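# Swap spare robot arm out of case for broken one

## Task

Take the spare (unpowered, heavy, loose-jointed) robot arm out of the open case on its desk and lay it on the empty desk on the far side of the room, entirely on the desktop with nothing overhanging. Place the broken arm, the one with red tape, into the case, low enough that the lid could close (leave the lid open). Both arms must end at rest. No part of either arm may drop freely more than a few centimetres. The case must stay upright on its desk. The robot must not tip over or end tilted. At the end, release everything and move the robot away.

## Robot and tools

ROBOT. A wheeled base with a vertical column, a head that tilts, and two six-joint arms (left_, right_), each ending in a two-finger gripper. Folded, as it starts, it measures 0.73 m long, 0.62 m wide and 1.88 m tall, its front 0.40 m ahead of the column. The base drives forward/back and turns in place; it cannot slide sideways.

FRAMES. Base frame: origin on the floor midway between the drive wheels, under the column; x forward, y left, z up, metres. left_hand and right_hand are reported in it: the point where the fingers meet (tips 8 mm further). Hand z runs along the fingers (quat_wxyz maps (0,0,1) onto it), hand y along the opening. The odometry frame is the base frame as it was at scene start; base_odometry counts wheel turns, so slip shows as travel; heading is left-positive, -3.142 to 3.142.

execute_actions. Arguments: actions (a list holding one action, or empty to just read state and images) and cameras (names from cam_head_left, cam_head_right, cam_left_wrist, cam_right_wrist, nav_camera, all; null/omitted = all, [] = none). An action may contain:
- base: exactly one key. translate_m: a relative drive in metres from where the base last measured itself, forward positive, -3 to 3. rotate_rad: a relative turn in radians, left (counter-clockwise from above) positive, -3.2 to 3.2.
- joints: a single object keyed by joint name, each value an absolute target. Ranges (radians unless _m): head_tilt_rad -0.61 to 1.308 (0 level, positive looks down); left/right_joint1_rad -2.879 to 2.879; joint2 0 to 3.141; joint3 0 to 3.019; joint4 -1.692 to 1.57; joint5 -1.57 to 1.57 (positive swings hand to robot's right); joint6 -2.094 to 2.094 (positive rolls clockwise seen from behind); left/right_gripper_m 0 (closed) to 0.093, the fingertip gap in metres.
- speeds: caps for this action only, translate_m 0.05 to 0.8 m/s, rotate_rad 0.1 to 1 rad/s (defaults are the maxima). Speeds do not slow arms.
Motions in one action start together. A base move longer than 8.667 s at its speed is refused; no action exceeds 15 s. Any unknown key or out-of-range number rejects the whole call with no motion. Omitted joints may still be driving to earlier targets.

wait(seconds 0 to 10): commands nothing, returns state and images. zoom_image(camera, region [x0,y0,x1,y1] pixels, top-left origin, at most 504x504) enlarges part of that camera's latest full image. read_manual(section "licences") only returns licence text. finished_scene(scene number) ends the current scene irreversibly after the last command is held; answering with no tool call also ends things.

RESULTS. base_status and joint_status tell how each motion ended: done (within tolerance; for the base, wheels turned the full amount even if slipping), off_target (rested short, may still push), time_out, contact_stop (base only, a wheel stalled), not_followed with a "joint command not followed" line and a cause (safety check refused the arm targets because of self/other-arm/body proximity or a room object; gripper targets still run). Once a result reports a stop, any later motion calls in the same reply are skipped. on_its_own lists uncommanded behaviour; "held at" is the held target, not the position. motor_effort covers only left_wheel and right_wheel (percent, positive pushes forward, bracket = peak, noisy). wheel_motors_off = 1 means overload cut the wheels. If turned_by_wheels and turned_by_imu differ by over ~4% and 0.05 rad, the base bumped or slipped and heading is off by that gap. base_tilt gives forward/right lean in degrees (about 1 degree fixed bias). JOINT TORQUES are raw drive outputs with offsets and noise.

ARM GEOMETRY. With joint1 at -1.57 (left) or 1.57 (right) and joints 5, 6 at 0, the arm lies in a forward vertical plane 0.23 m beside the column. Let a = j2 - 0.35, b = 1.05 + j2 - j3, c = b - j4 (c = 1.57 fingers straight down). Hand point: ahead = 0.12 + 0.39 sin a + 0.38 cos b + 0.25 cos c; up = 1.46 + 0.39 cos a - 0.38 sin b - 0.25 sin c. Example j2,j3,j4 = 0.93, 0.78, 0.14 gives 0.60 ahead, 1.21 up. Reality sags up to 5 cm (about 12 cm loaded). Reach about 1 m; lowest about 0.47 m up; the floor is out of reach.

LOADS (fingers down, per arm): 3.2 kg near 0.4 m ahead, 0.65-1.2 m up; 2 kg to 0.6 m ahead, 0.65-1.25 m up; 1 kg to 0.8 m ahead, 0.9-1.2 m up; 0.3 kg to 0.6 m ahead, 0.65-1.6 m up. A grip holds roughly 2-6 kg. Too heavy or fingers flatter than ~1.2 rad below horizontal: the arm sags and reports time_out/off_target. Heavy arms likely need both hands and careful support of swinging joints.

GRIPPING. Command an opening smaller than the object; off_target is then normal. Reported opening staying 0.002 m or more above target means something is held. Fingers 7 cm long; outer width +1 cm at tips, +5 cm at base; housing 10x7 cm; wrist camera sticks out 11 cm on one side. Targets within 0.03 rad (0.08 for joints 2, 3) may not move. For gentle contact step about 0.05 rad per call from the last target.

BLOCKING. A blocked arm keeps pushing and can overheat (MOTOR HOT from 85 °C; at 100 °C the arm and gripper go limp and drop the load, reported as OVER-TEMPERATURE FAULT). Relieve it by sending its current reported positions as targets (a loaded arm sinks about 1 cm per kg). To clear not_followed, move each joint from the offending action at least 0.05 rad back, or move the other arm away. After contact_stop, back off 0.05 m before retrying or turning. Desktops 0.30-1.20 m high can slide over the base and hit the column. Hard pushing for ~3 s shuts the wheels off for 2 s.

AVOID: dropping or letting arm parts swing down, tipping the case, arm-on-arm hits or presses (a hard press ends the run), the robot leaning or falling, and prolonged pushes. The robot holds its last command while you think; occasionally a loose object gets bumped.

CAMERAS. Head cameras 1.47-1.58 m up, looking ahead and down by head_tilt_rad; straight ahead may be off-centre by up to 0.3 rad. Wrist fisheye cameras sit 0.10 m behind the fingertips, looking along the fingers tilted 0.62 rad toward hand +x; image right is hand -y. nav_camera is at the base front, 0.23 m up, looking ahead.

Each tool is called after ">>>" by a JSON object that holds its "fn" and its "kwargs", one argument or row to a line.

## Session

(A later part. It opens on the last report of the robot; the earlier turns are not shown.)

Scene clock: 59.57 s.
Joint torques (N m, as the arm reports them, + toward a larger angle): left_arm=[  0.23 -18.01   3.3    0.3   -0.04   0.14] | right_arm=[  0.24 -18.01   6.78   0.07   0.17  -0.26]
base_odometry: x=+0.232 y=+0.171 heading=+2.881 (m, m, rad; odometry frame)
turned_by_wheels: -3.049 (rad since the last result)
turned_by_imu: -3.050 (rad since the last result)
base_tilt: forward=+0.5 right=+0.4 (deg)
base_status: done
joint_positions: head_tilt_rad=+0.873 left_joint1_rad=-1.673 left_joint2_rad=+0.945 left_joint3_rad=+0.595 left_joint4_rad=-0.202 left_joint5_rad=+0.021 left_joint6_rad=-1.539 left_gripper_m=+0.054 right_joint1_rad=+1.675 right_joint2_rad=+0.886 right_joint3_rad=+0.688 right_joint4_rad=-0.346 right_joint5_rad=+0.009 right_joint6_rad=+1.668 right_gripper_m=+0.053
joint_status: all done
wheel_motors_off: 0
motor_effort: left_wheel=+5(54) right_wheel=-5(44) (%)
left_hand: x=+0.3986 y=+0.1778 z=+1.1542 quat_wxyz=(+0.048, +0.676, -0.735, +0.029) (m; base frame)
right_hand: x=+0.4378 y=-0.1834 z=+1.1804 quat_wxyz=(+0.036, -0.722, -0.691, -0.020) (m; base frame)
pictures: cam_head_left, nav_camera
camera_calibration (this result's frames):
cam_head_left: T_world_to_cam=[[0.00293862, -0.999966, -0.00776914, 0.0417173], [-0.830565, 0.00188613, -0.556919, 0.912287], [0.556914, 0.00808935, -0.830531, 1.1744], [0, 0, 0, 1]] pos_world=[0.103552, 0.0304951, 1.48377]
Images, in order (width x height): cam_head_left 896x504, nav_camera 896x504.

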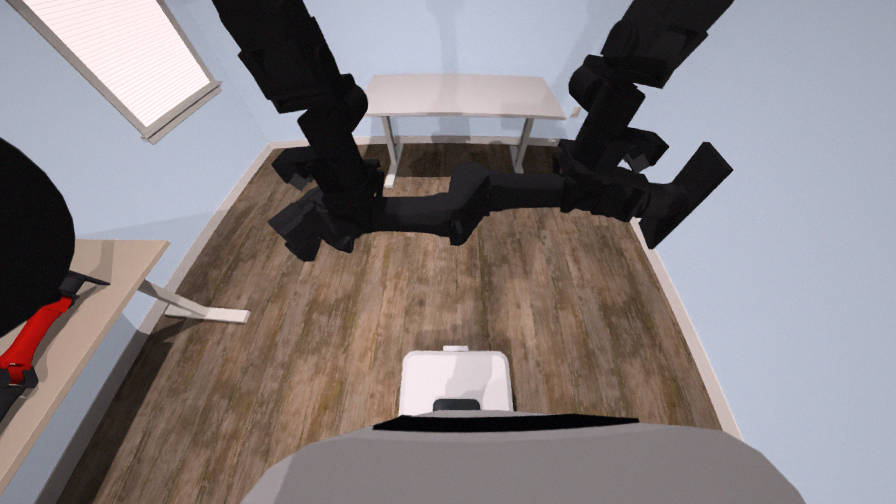

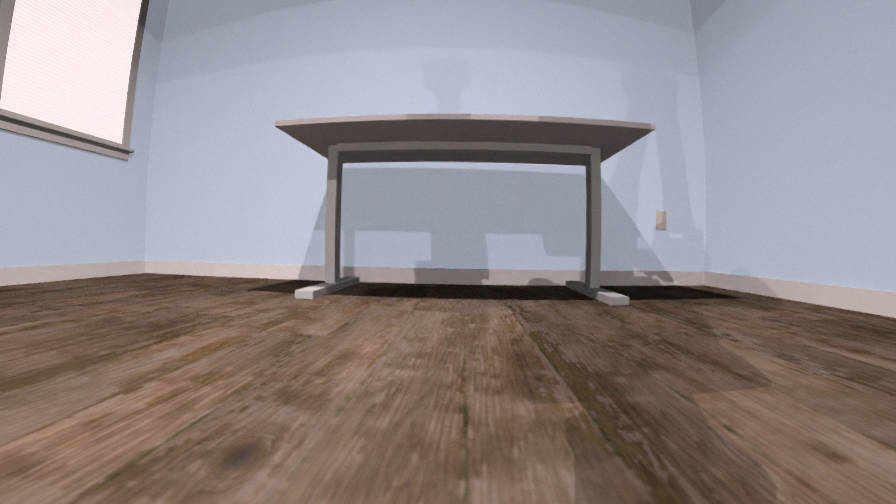

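Well centred, edge about 1.76 m ahead.

>>> {"fn": "execute_actions", "kwargs": {
  "actions": [
    {"base":{"translate_m":1.58},"speeds":{"translate_m":0.4},"joints":{"head_tilt_rad":1.15,"left_joint1_rad":-1.65,"left_joint2_rad":1.03,"left_joint3_rad":0.66,"left_joint4_rad":-0.05,"right_joint2_rad":0.96,"right_joint3_rad":0.735,"right_joint4_rad":-0.2}}
  ],
  "cameras": []
}}

>>> {"fn": "execute_actions", "kwargs": {
  "actions": [
    {"joints":{"left_joint1_rad":-1.63,"left_joint2_rad":1.2,"left_joint3_rad":0.71,"left_joint4_rad":0.07,"right_joint2_rad":1.12,"right_joint3_rad":0.765,"right_joint4_rad":-0.07}}
  ],
  "cameras": []
}}

>>> {"fn": "execute_actions", "kwargs": {
  "actions": [
    {"joints":{"left_joint1_rad":-1.615,"left_joint2_rad":1.36,"left_joint3_rad":0.78,"left_joint4_rad":0.16,"right_joint2_rad":1.28,"right_joint3_rad":0.82,"right_joint4_rad":0.03}}
  ],
  "cameras": []
}}

>>> {"fn": "execute_actions", "kwargs": {
  "actions": [
    {"joints":{"left_joint1_rad":-1.605,"left_joint2_rad":1.5,"left_joint3_rad":0.85,"left_joint4_rad":0.21,"right_joint2_rad":1.41,"right_joint3_rad":0.88,"right_joint4_rad":0.09}}
  ],
  "cameras": []
}}

>>> {"fn": "execute_actions", "kwargs": {
  "actions": [
    {"joints":{"left_joint2_rad":1.6,"left_joint3_rad":0.915,"left_joint4_rad":0.23,"right_joint2_rad":1.51,"right_joint3_rad":0.935,"right_joint4_rad":0.11}}
  ],
  "cameras": []
}}

>>> {"fn": "execute_actions", "kwargs": {
  "actions": [
    {"joints":{"left_joint1_rad":-1.6,"left_joint2_rad":1.66,"left_joint3_rad":0.955,"left_joint4_rad":0.25,"right_joint2_rad":1.57,"right_joint3_rad":0.975,"right_joint4_rad":0.13}}
  ],
  "cameras": ["cam_head_left"]
}}

Scene clock: 73.00 s.
Joint torques (N m, as the arm reports them, + toward a larger angle): left_arm=[ -0.07 -20.03   0.51   0.41  -0.1    0.  ] | right_arm=[  2.03 -20.3    2.63  -0.1    0.01  -0.3 ]
base_odometry: x=-1.294 y=+0.580 heading=+2.880 (m, m, rad; odometry frame)
turned_by_wheels: -0.001 (rad since the last result)
turned_by_imu: -0.005 (rad since the last result)
base_tilt: forward=+0.5 right=+0.4 (deg)
base_status: done
joint_positions: head_tilt_rad=+1.149 left_joint1_rad=-1.652 left_joint2_rad=+1.146 left_joint3_rad=+0.652 left_joint4_rad=-0.056 left_joint5_rad=+0.022 left_joint6_rad=-1.524 left_gripper_m=+0.054 right_joint1_rad=+1.675 right_joint2_rad=+1.072 right_joint3_rad=+0.725 right_joint4_rad=-0.189 right_joint5_rad=+0.014 right_joint6_rad=+1.671 right_gripper_m=+0.053
joint_status: all done
wheel_motors_off: 0
motor_effort: left_wheel=-1(52) right_wheel=+1(51) (%)
left_hand: x=+0.4039 y=+0.1826 z=+1.0985 quat_wxyz=(+0.041, +0.675, -0.737, +0.024) (m; base frame)
right_hand: x=+0.4427 y=-0.1789 z=+1.1243 quat_wxyz=(+0.032, -0.723, -0.690, -0.021) (m; base frame)
pictures: none
No camera images: the call's "cameras" was empty. Leave "cameras" out to get every camera's image.

Scene clock: 74.23 s.
Joint torques (N m, as the arm reports them, + toward a larger angle): left_arm=[  0.25 -20.32  -0.74   0.48  -0.26  -0.1 ] | right_arm=[  2.16 -20.01   0.64   0.2    0.    -0.37]
base_odometry: x=-1.294 y=+0.580 heading=+2.880 (m, m, rad; odometry frame)
turned_by_wheels: +0.000 (rad since the last result)
turned_by_imu: +0.000 (rad since the last result)
base_tilt: forward=+0.5 right=+0.3 (deg)
base_status: not commanded
joint_positions: head_tilt_rad=+1.149 left_joint1_rad=-1.635 left_joint2_rad=+1.305 left_joint3_rad=+0.709 left_joint4_rad=+0.063 left_joint5_rad=+0.025 left_joint6_rad=-1.514 left_gripper_m=+0.054 right_joint1_rad=+1.675 right_joint2_rad=+1.218 right_joint3_rad=+0.767 right_joint4_rad=-0.064 right_joint5_rad=+0.014 right_joint6_rad=+1.672 right_gripper_m=+0.053
joint_status: all done
wheel_motors_off: 0
motor_effort: left_wheel=-1(3) right_wheel=+1(3) (%)
left_hand: x=+0.4085 y=+0.1871 z=+1.0517 quat_wxyz=(+0.031, +0.674, -0.737, +0.026) (m; base frame)
right_hand: x=+0.4467 y=-0.1745 z=+1.0791 quat_wxyz=(+0.026, -0.724, -0.689, -0.029) (m; base frame)
pictures: none
No camera images: the call's "cameras" was empty. Leave "cameras" out to get every camera's image.

Scene clock: 75.47 s.
Joint torques (N m, as the arm reports them, + toward a larger angle): left_arm=[  0.43 -20.87  -1.74   0.4   -0.27  -0.15] | right_arm=[  1.67 -20.34  -1.13   0.22   0.02  -0.32]
base_odometry: x=-1.294 y=+0.580 heading=+2.880 (m, m, rad; odometry frame)
turned_by_wheels: +0.000 (rad since the last result)
turned_by_imu: +0.000 (rad since the last result)
base_tilt: forward=+0.5 right=+0.4 (deg)
base_status: not commanded
joint_positions: head_tilt_rad=+1.149 left_joint1_rad=-1.621 left_joint2_rad=+1.464 left_joint3_rad=+0.787 left_joint4_rad=+0.154 left_joint5_rad=+0.025 left_joint6_rad=-1.507 left_gripper_m=+0.054 right_joint1_rad=+1.675 right_joint2_rad=+1.373 right_joint3_rad=+0.832 right_joint4_rad=+0.037 right_joint5_rad=+0.014 right_joint6_rad=+1.672 right_gripper_m=+0.053
joint_status: all done
wheel_motors_off: 0
motor_effort: left_wheel=-1(5) right_wheel=+1(4) (%)
left_hand: x=+0.4113 y=+0.1921 z=+1.0021 quat_wxyz=(+0.023, +0.675, -0.737, +0.025) (m; base frame)
right_hand: x=+0.4496 y=-0.1700 z=+1.0300 quat_wxyz=(+0.022, -0.724, -0.689, -0.033) (m; base frame)
pictures: none
No camera images: the call's "cameras" was empty. Leave "cameras" out to get every camera's image.

Scene clock: 76.60 s.
Joint torques (N m, as the arm reports them, + toward a larger angle): left_arm=[  0.13 -20.83  -2.87   0.42  -0.35  -0.18] | right_arm=[  1.68 -21.13  -2.36   0.16  -0.19  -0.29]
base_odometry: x=-1.294 y=+0.579 heading=+2.880 (m, m, rad; odometry frame)
turned_by_wheels: +0.000 (rad since the last result)
turned_by_imu: +0.000 (rad since the last result)
base_tilt: forward=+0.5 right=+0.4 (deg)
base_status: not commanded
joint_positions: head_tilt_rad=+1.149 left_joint1_rad=-1.613 left_joint2_rad=+1.600 left_joint3_rad=+0.867 left_joint4_rad=+0.205 left_joint5_rad=+0.027 left_joint6_rad=-1.503 left_gripper_m=+0.054 right_joint1_rad=+1.675 right_joint2_rad=+1.500 right_joint3_rad=+0.898 right_joint4_rad=+0.095 right_joint5_rad=+0.018 right_joint6_rad=+1.671 right_gripper_m=+0.053
joint_status: all done
wheel_motors_off: 0
motor_effort: left_wheel=-2(3) right_wheel=+2(2) (%)
left_hand: x=+0.4084 y=+0.1950 z=+0.9573 quat_wxyz=(+0.023, +0.675, -0.737, +0.021) (m; base frame)
right_hand: x=+0.4483 y=-0.1669 z=+0.9880 quat_wxyz=(+0.021, -0.724, -0.689, -0.031) (m; base frame)
pictures: none
No camera images: the call's "cameras" was empty. Leave "cameras" out to get every camera's image.

Scene clock: 77.47 s.
Joint torques (N m, as the arm reports them, + toward a larger angle): left_arm=[  0.08 -20.28  -3.56   0.46  -0.2   -0.13] | right_arm=[  1.77 -20.77  -3.69   0.26  -0.33  -0.34]
base_odometry: x=-1.294 y=+0.579 heading=+2.880 (m, m, rad; odometry frame)
turned_by_wheels: +0.000 (rad since the last result)
turned_by_imu: +0.000 (rad since the last result)
base_tilt: forward=+0.5 right=+0.4 (deg)
base_status: not commanded
joint_positions: head_tilt_rad=+1.149 left_joint1_rad=-1.610 left_joint2_rad=+1.697 left_joint3_rad=+0.940 left_joint4_rad=+0.223 left_joint5_rad=+0.023 left_joint6_rad=-1.502 left_gripper_m=+0.054 right_joint1_rad=+1.674 right_joint2_rad=+1.593 right_joint3_rad=+0.961 right_joint4_rad=+0.118 right_joint5_rad=+0.022 right_joint6_rad=+1.670 right_gripper_m=+0.053
joint_status: all done
wheel_motors_off: 0
motor_effort: left_wheel=-1(2) right_wheel=+3(4) (%)
left_hand: x=+0.4080 y=+0.1963 z=+0.9232 quat_wxyz=(+0.023, +0.675, -0.737, +0.017) (m; base frame)
right_hand: x=+0.4482 y=-0.1654 z=+0.9555 quat_wxyz=(+0.022, -0.724, -0.689, -0.026) (m; base frame)
pictures: none
No camera images: the call's "cameras" was empty. Leave "cameras" out to get every camera's image.

Scene clock: 78.27 s.
Joint torques (N m, as the arm reports them, + toward a larger angle): left_arm=[  0.2  -19.13  -3.48   0.76   0.07  -0.23] | right_arm=[  1.11 -20.81  -3.8   -0.05  -0.11  -0.32]
base_odometry: x=-1.294 y=+0.579 heading=+2.880 (m, m, rad; odometry frame)
turned_by_wheels: +0.000 (rad since the last result)
turned_by_imu: +0.000 (rad since the last result)
base_tilt: forward=+0.5 right=+0.4 (deg)
base_status: not commanded
joint_positions: head_tilt_rad=+1.149 left_joint1_rad=-1.605 left_joint2_rad=+1.739 left_joint3_rad=+0.978 left_joint4_rad=+0.235 left_joint5_rad=+0.017 left_joint6_rad=-1.500 left_gripper_m=+0.054 right_joint1_rad=+1.674 right_joint2_rad=+1.649 right_joint3_rad=+1.005 right_joint4_rad=+0.138 right_joint5_rad=+0.016 right_joint6_rad=+1.670 right_gripper_m=+0.053
joint_status: all done
wheel_motors_off: 0
motor_effort: left_wheel=-1(2) right_wheel=+2(4) (%)
left_hand: x=+0.4119 y=+0.1994 z=+0.9077 quat_wxyz=(+0.017, +0.675, -0.737, +0.016) (m; base frame)
right_hand: x=+0.4520 y=-0.1623 z=+0.9356 quat_wxyz=(+0.021, -0.724, -0.689, -0.032) (m; base frame)
pictures: cam_head_left
camera_calibration (this result's frames):
cam_head_left: T_world_to_cam=[[0.000713508, -0.999966, -0.00827562, 0.0426085], [-0.950774, 0.00188613, -0.30988, 0.537858], [0.309885, 0.00808935, -0.95074, 1.37187], [0, 0, 0, 1]] pos_world=[0.0862284, 0.0304951, 1.47132]
Images, in order (width x height): cam_head_left 896x504.

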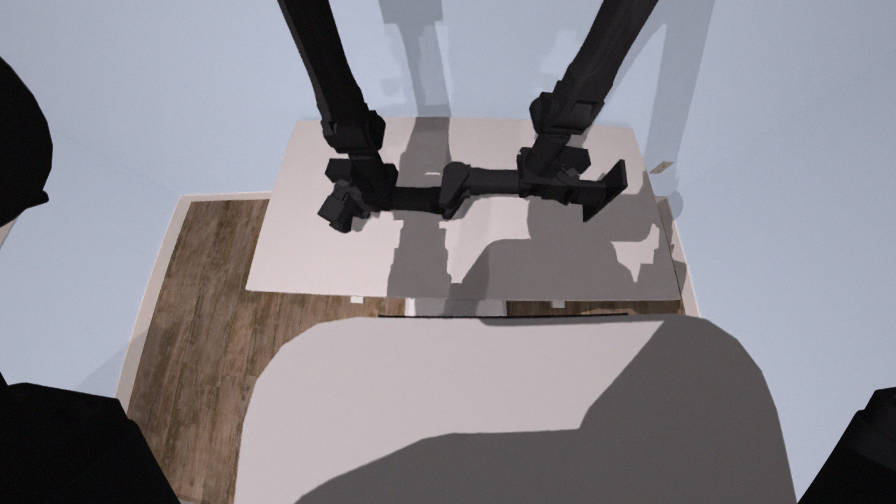

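>>> {"fn": "execute_actions", "kwargs": {
  "actions": [
    {"joints":{"left_joint1_rad":-1.65,"right_joint1_rad":1.625,"left_joint2_rad":1.7,"left_joint3_rad":0.98,"right_joint2_rad":1.59,"right_joint3_rad":0.99}}
  ],
  "cameras": []
}}

>>> {"fn": "execute_actions", "kwargs": {
  "actions": [
    {"joints":{"left_joint1_rad":-1.69,"right_joint1_rad":1.58,"left_joint2_rad":1.74,"left_joint3_rad":1.01,"right_joint2_rad":1.62,"right_joint3_rad":1.01}}
  ],
  "cameras": []
}}

>>> {"fn": "execute_actions", "kwargs": {
  "actions": [
    {"base":{"rotate_rad":-0.1},"speeds":{"rotate_rad":0.1},"joints":{"left_joint2_rad":1.78,"left_joint3_rad":1.04,"left_joint4_rad":0.27,"right_joint2_rad":1.66,"right_joint3_rad":1.04,"right_joint4_rad":0.15}}
  ],
  "cameras": []
}}

>>> {"fn": "execute_actions", "kwargs": {
  "actions": [
    {"joints":{"left_joint2_rad":1.83,"left_joint3_rad":1.09,"right_joint2_rad":1.72,"right_joint3_rad":1.085,"right_joint4_rad":0.16}}
  ],
  "cameras": ["cam_head_left"]
}}

Scene clock: 85.33 s.
Joint torques (N m, as the arm reports them, + toward a larger angle): left_arm=[ -0.78 -17.19  -2.18   0.79   0.22  -0.04] | right_arm=[  1.03 -20.94  -3.75   0.2    0.16  -0.05]
base_odometry: x=-1.294 y=+0.579 heading=+2.880 (m, m, rad; odometry frame)
turned_by_wheels: +0.000 (rad since the last result)
turned_by_imu: -0.001 (rad since the last result)
base_tilt: forward=+0.5 right=+0.3 (deg)
base_status: not commanded
joint_positions: head_tilt_rad=+1.149 left_joint1_rad=-1.650 left_joint2_rad=+1.756 left_joint3_rad=+0.984 left_joint4_rad=+0.235 left_joint5_rad=+0.014 left_joint6_rad=-1.522 left_gripper_m=+0.054 right_joint1_rad=+1.625 right_joint2_rad=+1.673 right_joint3_rad=+1.017 right_joint4_rad=+0.139 right_joint5_rad=+0.009 right_joint6_rad=+1.649 right_gripper_m=+0.053
joint_status: all done
wheel_motors_off: 0
motor_effort: left_wheel=-2(1) right_wheel=+2(2) (%)
left_hand: x=+0.4053 y=+0.1709 z=+0.9037 quat_wxyz=(+0.034, +0.674, -0.737, +0.025) (m; base frame)
right_hand: x=+0.4478 y=-0.1918 z=+0.9253 quat_wxyz=(+0.012, -0.725, -0.689, -0.015) (m; base frame)
pictures: none
No camera images: the call's "cameras" was empty. Leave "cameras" out to get every camera's image.

Scene clock: 86.13 s.
Joint torques (N m, as the arm reports them, + toward a larger angle): left_arm=[ -1.23 -16.18  -2.15   0.83   0.21   0.08] | right_arm=[  0.71 -20.81  -4.33  -0.21   0.3   -0.07]
base_odometry: x=-1.294 y=+0.579 heading=+2.880 (m, m, rad; odometry frame)
turned_by_wheels: +0.000 (rad since the last result)
turned_by_imu: +0.000 (rad since the last result)
base_tilt: forward=+0.5 right=+0.4 (deg)
base_status: not commanded
joint_positions: head_tilt_rad=+1.149 left_joint1_rad=-1.692 left_joint2_rad=+1.781 left_joint3_rad=+1.015 left_joint4_rad=+0.235 left_joint5_rad=+0.015 left_joint6_rad=-1.531 left_gripper_m=+0.054 right_joint1_rad=+1.580 right_joint2_rad=+1.705 right_joint3_rad=+1.041 right_joint4_rad=+0.146 right_joint5_rad=+0.008 right_joint6_rad=+1.639 right_gripper_m=+0.053
joint_status: all done
wheel_motors_off: 0
motor_effort: left_wheel=-3(1) right_wheel=+2(2) (%)
left_hand: x=+0.4085 y=+0.1426 z=+0.8962 quat_wxyz=(+0.045, +0.669, -0.741, +0.040) (m; base frame)
right_hand: x=+0.4480 y=-0.2210 z=+0.9131 quat_wxyz=(-0.002, -0.729, -0.684, -0.002) (m; base frame)
pictures: none
No camera images: the call's "cameras" was empty. Leave "cameras" out to get every camera's image.

Scene clock: 87.70 s.
Joint torques (N m, as the arm reports them, + toward a larger angle): left_arm=[ -1.24 -16.81  -2.92   0.79  -0.22   0.05] | right_arm=[ -0.18 -21.81  -4.84  -0.25  -0.16  -0.07]
base_odometry: x=-1.294 y=+0.580 heading=+2.782 (m, m, rad; odometry frame)
turned_by_wheels: -0.098 (rad since the last result)
turned_by_imu: -0.097 (rad since the last result)
base_tilt: forward=+0.5 right=+0.4 (deg)
base_status: done
joint_positions: head_tilt_rad=+1.149 left_joint1_rad=-1.693 left_joint2_rad=+1.830 left_joint3_rad=+1.054 left_joint4_rad=+0.255 left_joint5_rad=+0.024 left_joint6_rad=-1.529 left_gripper_m=+0.054 right_joint1_rad=+1.576 right_joint2_rad=+1.750 right_joint3_rad=+1.076 right_joint4_rad=+0.165 right_joint5_rad=+0.019 right_joint6_rad=+1.638 right_gripper_m=+0.053
joint_status: all done
wheel_motors_off: 0
motor_effort: left_wheel=+0(43) right_wheel=-1(43) (%)
left_hand: x=+0.4099 y=+0.1388 z=+0.8788 quat_wxyz=(+0.044, +0.668, -0.741, +0.048) (m; base frame)
right_hand: x=+0.4492 y=-0.2252 z=+0.8966 quat_wxyz=(-0.010, -0.730, -0.684, +0.000) (m; base frame)
pictures: none
No camera images: the call's "cameras" was empty. Leave "cameras" out to get every camera's image.

Scene clock: 88.43 s.
Joint torques (N m, as the arm reports them, + toward a larger angle): left_arm=[ -1.42 -17.99  -3.65   0.57  -0.12  -0.01] | right_arm=[  0.61 -21.49  -5.41  -0.11  -0.15  -0.04]
base_odometry: x=-1.294 y=+0.580 heading=+2.782 (m, m, rad; odometry frame)
turned_by_wheels: +0.000 (rad since the last result)
turned_by_imu: +0.000 (rad since the last result)
base_tilt: forward=+0.5 right=+0.4 (deg)
base_status: not commanded
joint_positions: head_tilt_rad=+1.149 left_joint1_rad=-1.690 left_joint2_rad=+1.891 left_joint3_rad=+1.114 left_joint4_rad=+0.261 left_joint5_rad=+0.023 left_joint6_rad=-1.521 left_gripper_m=+0.054 right_joint1_rad=+1.576 right_joint2_rad=+1.808 right_joint3_rad=+1.123 right_joint4_rad=+0.175 right_joint5_rad=+0.020 right_joint6_rad=+1.644 right_gripper_m=+0.053
joint_status: all done
wheel_motors_off: 0
motor_effort: left_wheel=+3(5) right_wheel=-1(4) (%)
left_hand: x=+0.4119 y=+0.1383 z=+0.8554 quat_wxyz=(+0.041, +0.666, -0.743, +0.048) (m; base frame)
right_hand: x=+0.4483 y=-0.2254 z=+0.8751 quat_wxyz=(-0.010, -0.732, -0.682, +0.000) (m; base frame)
pictures: cam_head_left
camera_calibration (this result's frames):
cam_head_left: T_world_to_cam=[[0.000713506, -0.999966, -0.00827562, 0.0426085], [-0.950774, 0.00188613, -0.30988, 0.537858], [0.309885, 0.00808935, -0.95074, 1.37187], [0, 0, 0, 1]] pos_world=[0.0862284, 0.0304951, 1.47132]
Images, in order (width x height): cam_head_left 896x504.

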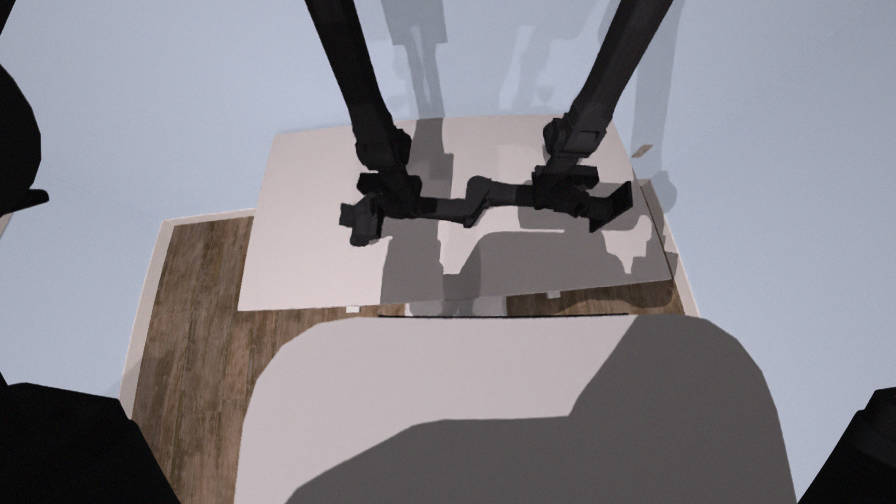

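>>> {"fn": "execute_actions", "kwargs": {
  "actions": [
    {"joints":{"left_joint1_rad":-1.68,"left_joint2_rad":1.89,"left_joint3_rad":1.15,"right_joint2_rad":1.78,"right_joint3_rad":1.14}}
  ],
  "cameras": []
}}

>>> {"fn": "execute_actions", "kwargs": {
  "actions": [
    {"joints":{"left_joint2_rad":1.95,"left_joint3_rad":1.21,"right_joint2_rad":1.84,"right_joint3_rad":1.195}}
  ],
  "cameras": []
}}

>>> {"fn": "execute_actions", "kwargs": {
  "actions": [
    {"joints":{"left_joint2_rad":2.01,"left_joint3_rad":1.27,"left_joint4_rad":0.25,"right_joint2_rad":1.9,"right_joint3_rad":1.25}}
  ],
  "cameras": []
}}

>>> {"fn": "execute_actions", "kwargs": {
  "actions": [
    {"joints":{"left_joint2_rad":2.07,"left_joint3_rad":1.32,"right_joint2_rad":1.96,"right_joint3_rad":1.305}}
  ],
  "cameras": []
}}

>>> {"fn": "execute_actions", "kwargs": {
  "actions": [
    {"joints":{"left_joint2_rad":2.125,"left_joint3_rad":1.365,"right_joint2_rad":2.02,"right_joint3_rad":1.35}}
  ],
  "cameras": ["cam_head_left"]
}}

Scene clock: 94.03 s.
Joint torques (N m, as the arm reports them, + toward a larger angle): left_arm=[ -1.19 -18.65  -3.75   0.52  -0.18  -0.07] | right_arm=[  0.81 -21.58  -5.16  -0.28  -0.15  -0.04]
base_odometry: x=-1.294 y=+0.580 heading=+2.782 (m, m, rad; odometry frame)
turned_by_wheels: +0.000 (rad since the last result)
turned_by_imu: -0.001 (rad since the last result)
base_tilt: forward=+0.6 right=+0.3 (deg)
base_status: not commanded
joint_positions: head_tilt_rad=+1.149 left_joint1_rad=-1.686 left_joint2_rad=+1.956 left_joint3_rad=+1.177 left_joint4_rad=+0.261 left_joint5_rad=+0.024 left_joint6_rad=-1.518 left_gripper_m=+0.054 right_joint1_rad=+1.576 right_joint2_rad=+1.869 right_joint3_rad=+1.178 right_joint4_rad=+0.178 right_joint5_rad=+0.019 right_joint6_rad=+1.646 right_gripper_m=+0.053
joint_status: all done
wheel_motors_off: 0
motor_effort: left_wheel=+3(4) right_wheel=-2(2) (%)
left_hand: x=+0.4109 y=+0.1386 z=+0.8304 quat_wxyz=(+0.040, +0.666, -0.744, +0.047) (m; base frame)
right_hand: x=+0.4474 y=-0.2252 z=+0.8522 quat_wxyz=(-0.009, -0.732, -0.681, +0.001) (m; base frame)
pictures: none
No camera images: the call's "cameras" was empty. Leave "cameras" out to get every camera's image.

Scene clock: 94.83 s.
Joint torques (N m, as the arm reports them, + toward a larger angle): left_arm=[ -1.1  -17.47  -3.17   0.61   0.12  -0.07] | right_arm=[  1.39 -20.87  -5.61  -0.35  -0.06  -0.15]
base_odometry: x=-1.294 y=+0.580 heading=+2.782 (m, m, rad; odometry frame)
turned_by_wheels: +0.000 (rad since the last result)
turned_by_imu: +0.000 (rad since the last result)
base_tilt: forward=+0.5 right=+0.3 (deg)
base_status: not commanded
joint_positions: head_tilt_rad=+1.149 left_joint1_rad=-1.684 left_joint2_rad=+2.002 left_joint3_rad=+1.228 left_joint4_rad=+0.261 left_joint5_rad=+0.017 left_joint6_rad=-1.513 left_gripper_m=+0.054 right_joint1_rad=+1.575 right_joint2_rad=+1.926 right_joint3_rad=+1.236 right_joint4_rad=+0.180 right_joint5_rad=+0.016 right_joint6_rad=+1.650 right_gripper_m=+0.053
joint_status: all done
wheel_motors_off: 0
motor_effort: left_wheel=+4(4) right_wheel=-2(2) (%)
left_hand: x=+0.4130 y=+0.1395 z=+0.8120 quat_wxyz=(+0.036, +0.664, -0.745, +0.046) (m; base frame)
right_hand: x=+0.4483 y=-0.2247 z=+0.8300 quat_wxyz=(-0.009, -0.734, -0.679, -0.001) (m; base frame)
pictures: none
No camera images: the call's "cameras" was empty. Leave "cameras" out to get every camera's image.

Scene clock: 95.60 s.
Joint torques (N m, as the arm reports them, + toward a larger angle): left_arm=[ -1.45 -16.31  -2.8    0.08   0.06  -0.14] | right_arm=[  0.35 -20.82  -5.87  -0.37  -0.06  -0.1 ]
base_odometry: x=-1.294 y=+0.580 heading=+2.782 (m, m, rad; odometry frame)
turned_by_wheels: +0.000 (rad since the last result)
turned_by_imu: +0.000 (rad since the last result)
base_tilt: forward=+0.5 right=+0.4 (deg)
base_status: not commanded
joint_positions: head_tilt_rad=+1.149 left_joint1_rad=-1.684 left_joint2_rad=+2.050 left_joint3_rad=+1.284 left_joint4_rad=+0.253 left_joint5_rad=+0.019 left_joint6_rad=-1.508 left_gripper_m=+0.054 right_joint1_rad=+1.572 right_joint2_rad=+1.983 right_joint3_rad=+1.293 right_joint4_rad=+0.181 right_joint5_rad=+0.016 right_joint6_rad=+1.652 right_gripper_m=+0.053
joint_status: all done
wheel_motors_off: 0
motor_effort: left_wheel=+3(3) right_wheel=-1(3) (%)
left_hand: x=+0.4139 y=+0.1371 z=+0.7931 quat_wxyz=(+0.036, +0.663, -0.747, +0.046) (m; base frame)
right_hand: x=+0.4481 y=-0.2270 z=+0.8083 quat_wxyz=(-0.010, -0.735, -0.678, -0.001) (m; base frame)
pictures: none
No camera images: the call's "cameras" was empty. Leave "cameras" out to get every camera's image.

Scene clock: 96.30 s.
Joint torques (N m, as the arm reports them, + toward a larger angle): left_arm=[ -1.42 -16.74  -3.91   0.08  -0.2   -0.03] | right_arm=[  0.65 -18.73  -4.14  -0.11  -0.19  -0.11]
base_odometry: x=-1.294 y=+0.580 heading=+2.782 (m, m, rad; odometry frame)
turned_by_wheels: +0.000 (rad since the last result)
turned_by_imu: +0.000 (rad since the last result)
base_tilt: forward=+0.5 right=+0.4 (deg)
base_status: not commanded
joint_positions: head_tilt_rad=+1.149 left_joint1_rad=-1.682 left_joint2_rad=+2.118 left_joint3_rad=+1.348 left_joint4_rad=+0.253 left_joint5_rad=+0.024 left_joint6_rad=-1.519 left_gripper_m=+0.054 right_joint1_rad=+1.572 right_joint2_rad=+2.018 right_joint3_rad=+1.330 right_joint4_rad=+0.173 right_joint5_rad=+0.021 right_joint6_rad=+1.643 right_gripper_m=+0.053
joint_status: all done
wheel_motors_off: 0
motor_effort: left_wheel=+3(4) right_wheel=-3(4) (%)
left_hand: x=+0.4065 y=+0.1355 z=+0.7675 quat_wxyz=(+0.039, +0.667, -0.743, +0.046) (m; base frame)
right_hand: x=+0.4460 y=-0.2282 z=+0.7946 quat_wxyz=(-0.010, -0.732, -0.681, +0.004) (m; base frame)
pictures: none
No camera images: the call's "cameras" was empty. Leave "cameras" out to get every camera's image.

Scene clock: 96.87 s.
Joint torques (N m, as the arm reports them, + toward a larger angle): left_arm=[ -1.61 -12.91  -1.51   0.13  -0.12  -0.01] | right_arm=[  1.41 -15.27  -0.87   0.53  -0.19   0.  ]
base_odometry: x=-1.294 y=+0.580 heading=+2.782 (m, m, rad; odometry frame)
turned_by_wheels: +0.000 (rad since the last result)
turned_by_imu: +0.000 (rad since the last result)
base_tilt: forward=+0.5 right=+0.4 (deg)
base_status: not commanded
joint_positions: head_tilt_rad=+1.149 left_joint1_rad=-1.682 left_joint2_rad=+2.130 left_joint3_rad=+1.361 left_joint4_rad=+0.253 left_joint5_rad=+0.022 left_joint6_rad=-1.524 left_gripper_m=+0.054 right_joint1_rad=+1.572 right_joint2_rad=+2.024 right_joint3_rad=+1.345 right_joint4_rad=+0.158 right_joint5_rad=+0.021 right_joint6_rad=+1.640 right_gripper_m=+0.053
joint_status: all done
wheel_motors_off: 0
motor_effort: left_wheel=+4(2) right_wheel=-2(3) (%)
left_hand: x=+0.4060 y=+0.1357 z=+0.7629 quat_wxyz=(+0.039, +0.669, -0.741, +0.045) (m; base frame)
right_hand: x=+0.4479 y=-0.2280 z=+0.7917 quat_wxyz=(-0.008, -0.731, -0.682, +0.006) (m; base frame)
pictures: cam_head_left
camera_calibration (this result's frames):
cam_head_left: T_world_to_cam=[[0.000713506, -0.999966, -0.00827562, 0.0426085], [-0.950774, 0.00188613, -0.30988, 0.537858], [0.309885, 0.00808935, -0.95074, 1.37187], [0, 0, 0, 1]] pos_world=[0.0862284, 0.0304951, 1.47132]
Images, in order (width x height): cam_head_left 896x504.

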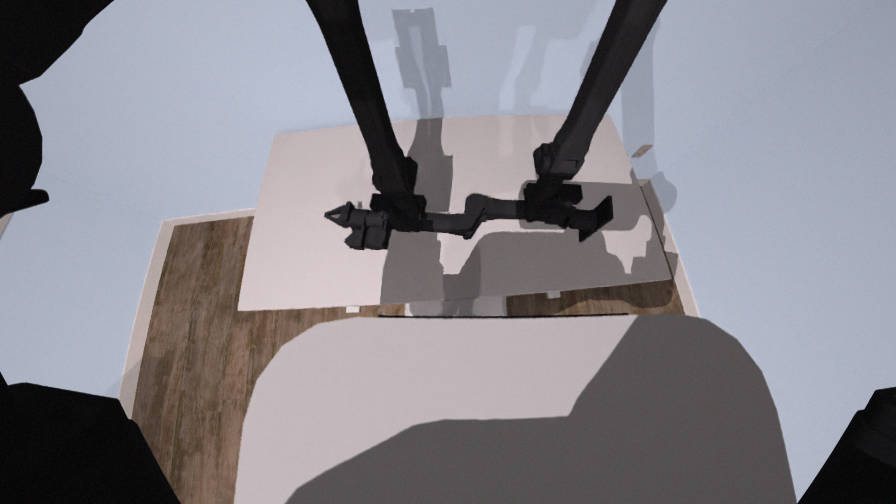

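>>> {"fn": "execute_actions", "kwargs": {
  "actions": [
    {"joints":{"left_gripper_m":0.093,"right_gripper_m":0.093}}
  ],
  "cameras": []
}}

>>> {"fn": "execute_actions", "kwargs": {
  "actions": [
    {"joints":{"left_joint2_rad":1.85,"left_joint3_rad":1.07,"right_joint2_rad":1.75,"right_joint3_rad":1.09}}
  ],
  "cameras": []
}}

>>> {"fn": "execute_actions", "kwargs": {
  "actions": [
    {"base":{"translate_m":-1.53},"joints":{"left_joint1_rad":-1.625,"left_joint2_rad":1.47,"left_joint3_rad":0.75,"left_joint4_rad":0.2,"left_joint6_rad":-1.57,"right_joint1_rad":1.63,"right_joint2_rad":1.45,"right_joint3_rad":0.87,"right_joint4_rad":0.06,"right_joint6_rad":1.57,"head_tilt_rad":1.0}}
  ],
  "cameras": ["cam_head_left"]
}}

>>> {"fn": "execute_actions", "kwargs": {
  "actions": [
    {"base":{"rotate_rad":1.67}}
  ],
  "cameras": ["cam_head_left"]
}}

Scene clock: 103.37 s.
Joint torques (N m, as the arm reports them, + toward a larger angle): left_arm=[ -1.63 -12.96  -1.4    0.13  -0.11   0.  ] | right_arm=[  1.03 -14.06  -0.99   0.32   0.03   0.01]
base_odometry: x=-1.294 y=+0.580 heading=+2.782 (m, m, rad; odometry frame)
turned_by_wheels: +0.000 (rad since the last result)
turned_by_imu: -0.001 (rad since the last result)
base_tilt: forward=+0.6 right=+0.4 (deg)
base_status: not commanded
joint_positions: head_tilt_rad=+1.149 left_joint1_rad=-1.682 left_joint2_rad=+2.130 left_joint3_rad=+1.361 left_joint4_rad=+0.253 left_joint5_rad=+0.022 left_joint6_rad=-1.524 left_gripper_m=+0.093 right_joint1_rad=+1.572 right_joint2_rad=+2.024 right_joint3_rad=+1.348 right_joint4_rad=+0.158 right_joint5_rad=+0.015 right_joint6_rad=+1.640 right_gripper_m=+0.093
joint_status: all done
wheel_motors_off: 0
motor_effort: left_wheel=+3(5) right_wheel=-2(3) (%)
left_hand: x=+0.4060 y=+0.1357 z=+0.7629 quat_wxyz=(+0.039, +0.669, -0.741, +0.045) (m; base frame)
right_hand: x=+0.4495 y=-0.2271 z=+0.7915 quat_wxyz=(-0.007, -0.731, -0.682, +0.003) (m; base frame)
pictures: none
No camera images: the call's "cameras" was empty. Leave "cameras" out to get every camera's image.

Scene clock: 104.43 s.
Joint torques (N m, as the arm reports them, + toward a larger angle): left_arm=[ -1.25 -12.    -2.38   0.06  -0.11   0.01] | right_arm=[  0.67 -13.19  -1.44   0.4   -0.02   0.  ]
base_odometry: x=-1.294 y=+0.580 heading=+2.782 (m, m, rad; odometry frame)
turned_by_wheels: +0.000 (rad since the last result)
turned_by_imu: +0.000 (rad since the last result)
base_tilt: forward=+0.4 right=+0.4 (deg)
base_status: not commanded
joint_positions: head_tilt_rad=+1.149 left_joint1_rad=-1.682 left_joint2_rad=+1.835 left_joint3_rad=+1.081 left_joint4_rad=+0.253 left_joint5_rad=+0.022 left_joint6_rad=-1.524 left_gripper_m=+0.093 right_joint1_rad=+1.572 right_joint2_rad=+1.733 right_joint3_rad=+1.096 right_joint4_rad=+0.158 right_joint5_rad=+0.015 right_joint6_rad=+1.640 right_gripper_m=+0.093
joint_status: all done
wheel_motors_off: 0
motor_effort: left_wheel=+5(5) right_wheel=-2(3) (%)
left_hand: x=+0.4231 y=+0.1455 z=+0.8742 quat_wxyz=(+0.033, +0.669, -0.741, +0.050) (m; base frame)
right_hand: x=+0.4698 y=-0.2272 z=+0.9016 quat_wxyz=(-0.020, -0.731, -0.682, -0.012) (m; base frame)
pictures: none
No camera images: the call's "cameras" was empty. Leave "cameras" out to get every camera's image.

Scene clock: 108.13 s.
Joint torques (N m, as the arm reports them, + toward a larger angle): left_arm=[ -0.59 -10.77  -1.4   -0.26  -0.06  -0.01] | right_arm=[  0.44 -12.86  -0.2    0.27   0.12  -0.01]
base_odometry: x=+0.138 y=+0.040 heading=+2.781 (m, m, rad; odometry frame)
turned_by_wheels: -0.001 (rad since the last result)
turned_by_imu: +0.001 (rad since the last result)
base_tilt: forward=+0.5 right=+0.4 (deg)
base_status: done
joint_positions: head_tilt_rad=+1.013 left_joint1_rad=-1.618 left_joint2_rad=+1.458 left_joint3_rad=+0.751 left_joint4_rad=+0.213 left_joint5_rad=+0.020 left_joint6_rad=-1.561 left_gripper_m=+0.093 right_joint1_rad=+1.631 right_joint2_rad=+1.435 right_joint3_rad=+0.869 right_joint4_rad=+0.061 right_joint5_rad=+0.013 right_joint6_rad=+1.583 right_gripper_m=+0.093
joint_status: all done
wheel_motors_off: 0
motor_effort: left_wheel=+0(48) right_wheel=+1(65) (%)
left_hand: x=+0.4062 y=+0.1949 z=+1.0061 quat_wxyz=(+0.011, +0.695, -0.718, +0.032) (m; base frame)
right_hand: x=+0.4522 y=-0.1930 z=+1.0077 quat_wxyz=(+0.008, -0.701, -0.713, -0.020) (m; base frame)
pictures: cam_head_left
camera_calibration (this result's frames):
cam_head_left: T_world_to_cam=[[0.00182875, -0.999966, -0.00810251, 0.0422862], [-0.899991, 0.00188613, -0.435905, 0.729397], [0.435905, 0.00808935, -0.899956, 1.28736], [0, 0, 0, 1]] pos_world=[0.0952046, 0.0304951, 1.47686]
Images, in order (width x height): cam_head_left 896x504.

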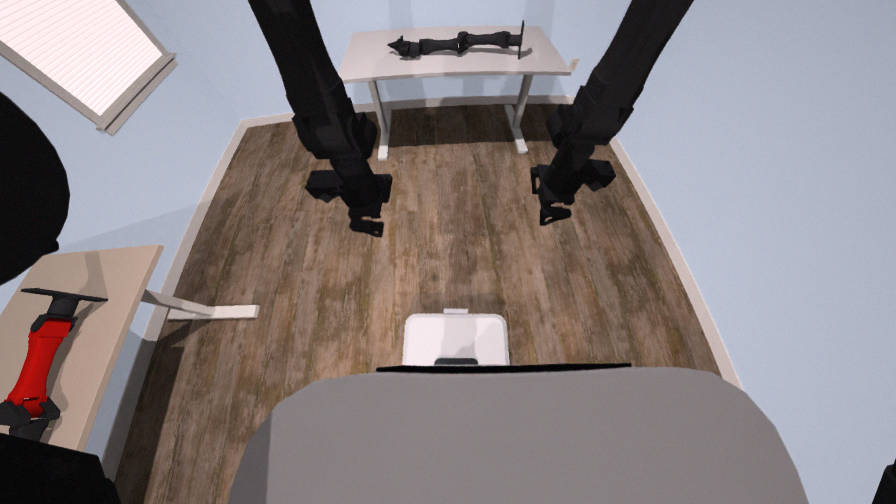

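Scene clock: 111.40 s.
Joint torques (N m, as the arm reports them, + toward a larger angle): left_arm=[ -0.33 -10.58  -1.46  -0.27  -0.05  -0.01] | right_arm=[  0.58 -12.87  -0.49   0.35   0.05  -0.05]
base_odometry: x=+0.138 y=+0.040 heading=-1.833 (m, m, rad; odometry frame)
turned_by_wheels: +1.669 (rad since the last result)
turned_by_imu: +1.669 (rad since the last result)
base_tilt: forward=+0.5 right=+0.3 (deg)
base_status: done
joint_positions: head_tilt_rad=+1.013 left_joint1_rad=-1.623 left_joint2_rad=+1.458 left_joint3_rad=+0.751 left_joint4_rad=+0.213 left_joint5_rad=+0.020 left_joint6_rad=-1.561 left_gripper_m=+0.093 right_joint1_rad=+1.631 right_joint2_rad=+1.435 right_joint3_rad=+0.872 right_joint4_rad=+0.061 right_joint5_rad=+0.013 right_joint6_rad=+1.583 right_gripper_m=+0.093
joint_status: not commanded
wheel_motors_off: 0
motor_effort: left_wheel=-5(33) right_wheel=+6(50) (%)
left_hand: x=+0.4061 y=+0.1924 z=+1.0063 quat_wxyz=(+0.012, +0.694, -0.719, +0.034) (m; base frame)
right_hand: x=+0.4544 y=-0.1929 z=+1.0077 quat_wxyz=(+0.007, -0.701, -0.713, -0.022) (m; base frame)
pictures: cam_head_left
camera_calibration (this result's frames):
cam_head_left: T_world_to_cam=[[0.00182875, -0.999966, -0.00810251, 0.0422862], [-0.899991, 0.00188613, -0.435905, 0.729397], [0.435905, 0.00808935, -0.899956, 1.28736], [0, 0, 0, 1]] pos_world=[0.0952046, 0.0304951, 1.47686]
Images, in order (width x height): cam_head_left 896x504.

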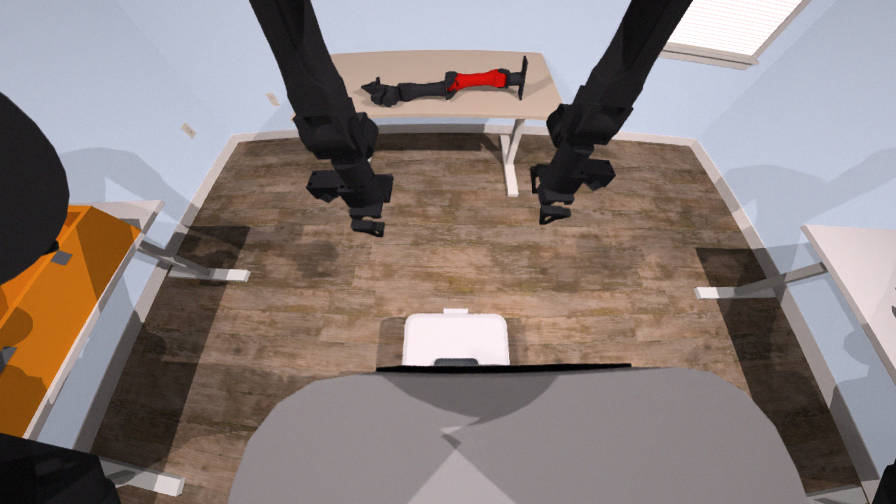

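>>> {"fn": "execute_actions", "kwargs": {
  "actions": [
    {"base":{"rotate_rad":0.025}}
  ],
  "cameras": []
}}

>>> {"fn": "execute_actions", "kwargs": {
  "actions": [
    {"base":{"translate_m":0.99},"joints":{"head_tilt_rad":1.15}}
  ],
  "cameras": ["cam_head_left","cam_left_wrist","cam_right_wrist"]
}}

Scene clock: 115.27 s.
Joint torques (N m, as the arm reports them, + toward a larger angle): left_arm=[ -0.15 -10.62  -1.44  -0.25  -0.06  -0.01] | right_arm=[  1.22 -13.12  -0.41   0.2    0.05  -0.06]
base_odometry: x=+0.138 y=+0.040 heading=-1.809 (m, m, rad; odometry frame)
turned_by_wheels: +0.024 (rad since the last result)
turned_by_imu: +0.023 (rad since the last result)
base_tilt: forward=+0.5 right=+0.4 (deg)
base_status: done
joint_positions: head_tilt_rad=+1.013 left_joint1_rad=-1.623 left_joint2_rad=+1.458 left_joint3_rad=+0.751 left_joint4_rad=+0.213 left_joint5_rad=+0.020 left_joint6_rad=-1.561 left_gripper_m=+0.093 right_joint1_rad=+1.631 right_joint2_rad=+1.435 right_joint3_rad=+0.872 right_joint4_rad=+0.061 right_joint5_rad=+0.013 right_joint6_rad=+1.583 right_gripper_m=+0.093
joint_status: not commanded
wheel_motors_off: 0
motor_effort: left_wheel=-5(25) right_wheel=+5(24) (%)
left_hand: x=+0.4061 y=+0.1920 z=+1.0063 quat_wxyz=(+0.013, +0.694, -0.719, +0.034) (m; base frame)
right_hand: x=+0.4544 y=-0.1928 z=+1.0077 quat_wxyz=(+0.007, -0.701, -0.713, -0.022) (m; base frame)
pictures: none
No camera images: the call's "cameras" was empty. Leave "cameras" out to get every camera's image.

Scene clock: 118.37 s.
Joint torques (N m, as the arm reports them, + toward a larger angle): left_arm=[-0.4  -9.99 -1.63 -0.25 -0.07 -0.01] | right_arm=[  1.16 -12.69  -0.63   0.33   0.04  -0.06]
base_odometry: x=-0.096 y=-0.922 heading=-1.809 (m, m, rad; odometry frame)
turned_by_wheels: +0.000 (rad since the last result)
turned_by_imu: -0.002 (rad since the last result)
base_tilt: forward=+0.5 right=+0.4 (deg)
base_status: done
joint_positions: head_tilt_rad=+1.149 left_joint1_rad=-1.623 left_joint2_rad=+1.459 left_joint3_rad=+0.754 left_joint4_rad=+0.213 left_joint5_rad=+0.020 left_joint6_rad=-1.561 left_gripper_m=+0.093 right_joint1_rad=+1.631 right_joint2_rad=+1.437 right_joint3_rad=+0.872 right_joint4_rad=+0.061 right_joint5_rad=+0.013 right_joint6_rad=+1.583 right_gripper_m=+0.093
joint_status: all done
wheel_motors_off: 0
motor_effort: left_wheel=+0(50) right_wheel=+1(55) (%)
left_hand: x=+0.4072 y=+0.1919 z=+1.0058 quat_wxyz=(+0.012, +0.694, -0.719, +0.035) (m; base frame)
right_hand: x=+0.4539 y=-0.1928 z=+1.0072 quat_wxyz=(+0.007, -0.701, -0.713, -0.021) (m; base frame)
pictures: cam_head_left, cam_left_wrist, cam_right_wrist
camera_calibration (this result's frames):
cam_head_left: T_world_to_cam=[[0.000712104, -0.999966, -0.00827575, 0.0426088], [-0.950826, 0.00188613, -0.309719, 0.537613], [0.309724, 0.00808935, -0.950792, 1.37196], [0, 0, 0, 1]] pos_world=[0.0862168, 0.0304951, 1.47131]
cam_left_wrist: T_world_to_cam=[[0.998764, -0.0198874, 0.0455539, -0.453414], [-0.0448312, -0.756222, 0.652778, -0.489769], [0.0214668, -0.654013, -0.756179, 1.00504], [0, 0, 0, 1]] pos_world=[0.409322, 0.277918, 1.10036]
cam_right_wrist: T_world_to_cam=[[-0.99974, -0.0208855, -0.00916435, 0.452975], [-0.0220021, 0.777305, 0.62874, -0.473977], [-0.00600805, 0.628778, -0.777562, 1.03136], [0, 0, 0, 1]] pos_world=[0.448625, -0.270609, 1.1041]
Images, in order (width x height): cam_head_left 896x504, cam_left_wrist 504x504, cam_right_wrist 504x504.

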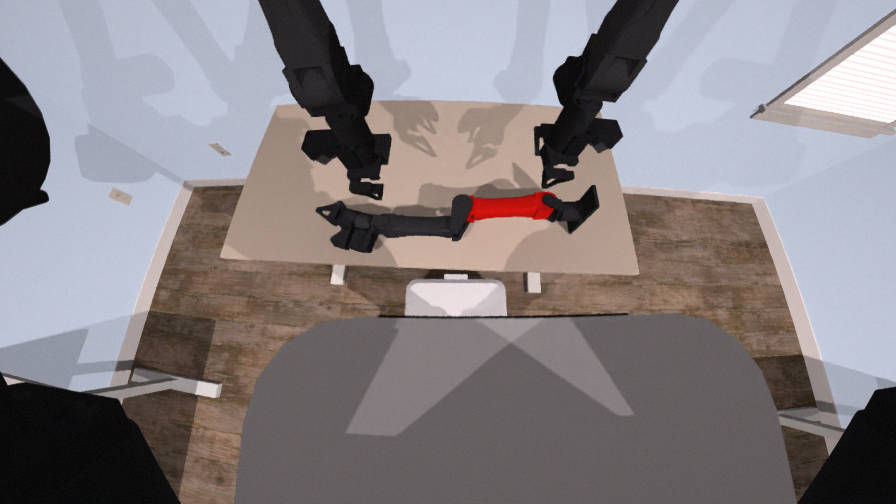

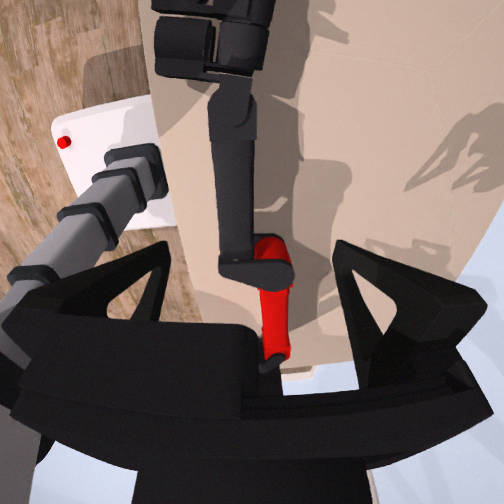

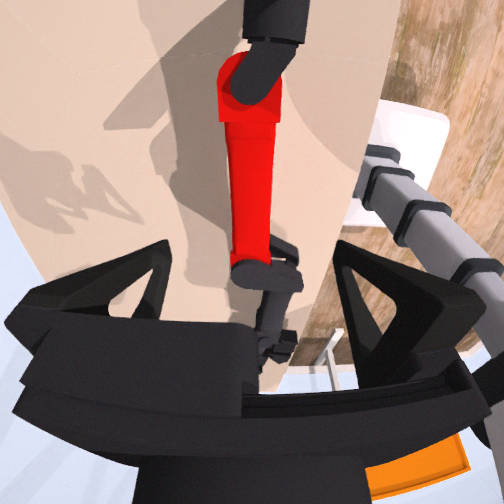

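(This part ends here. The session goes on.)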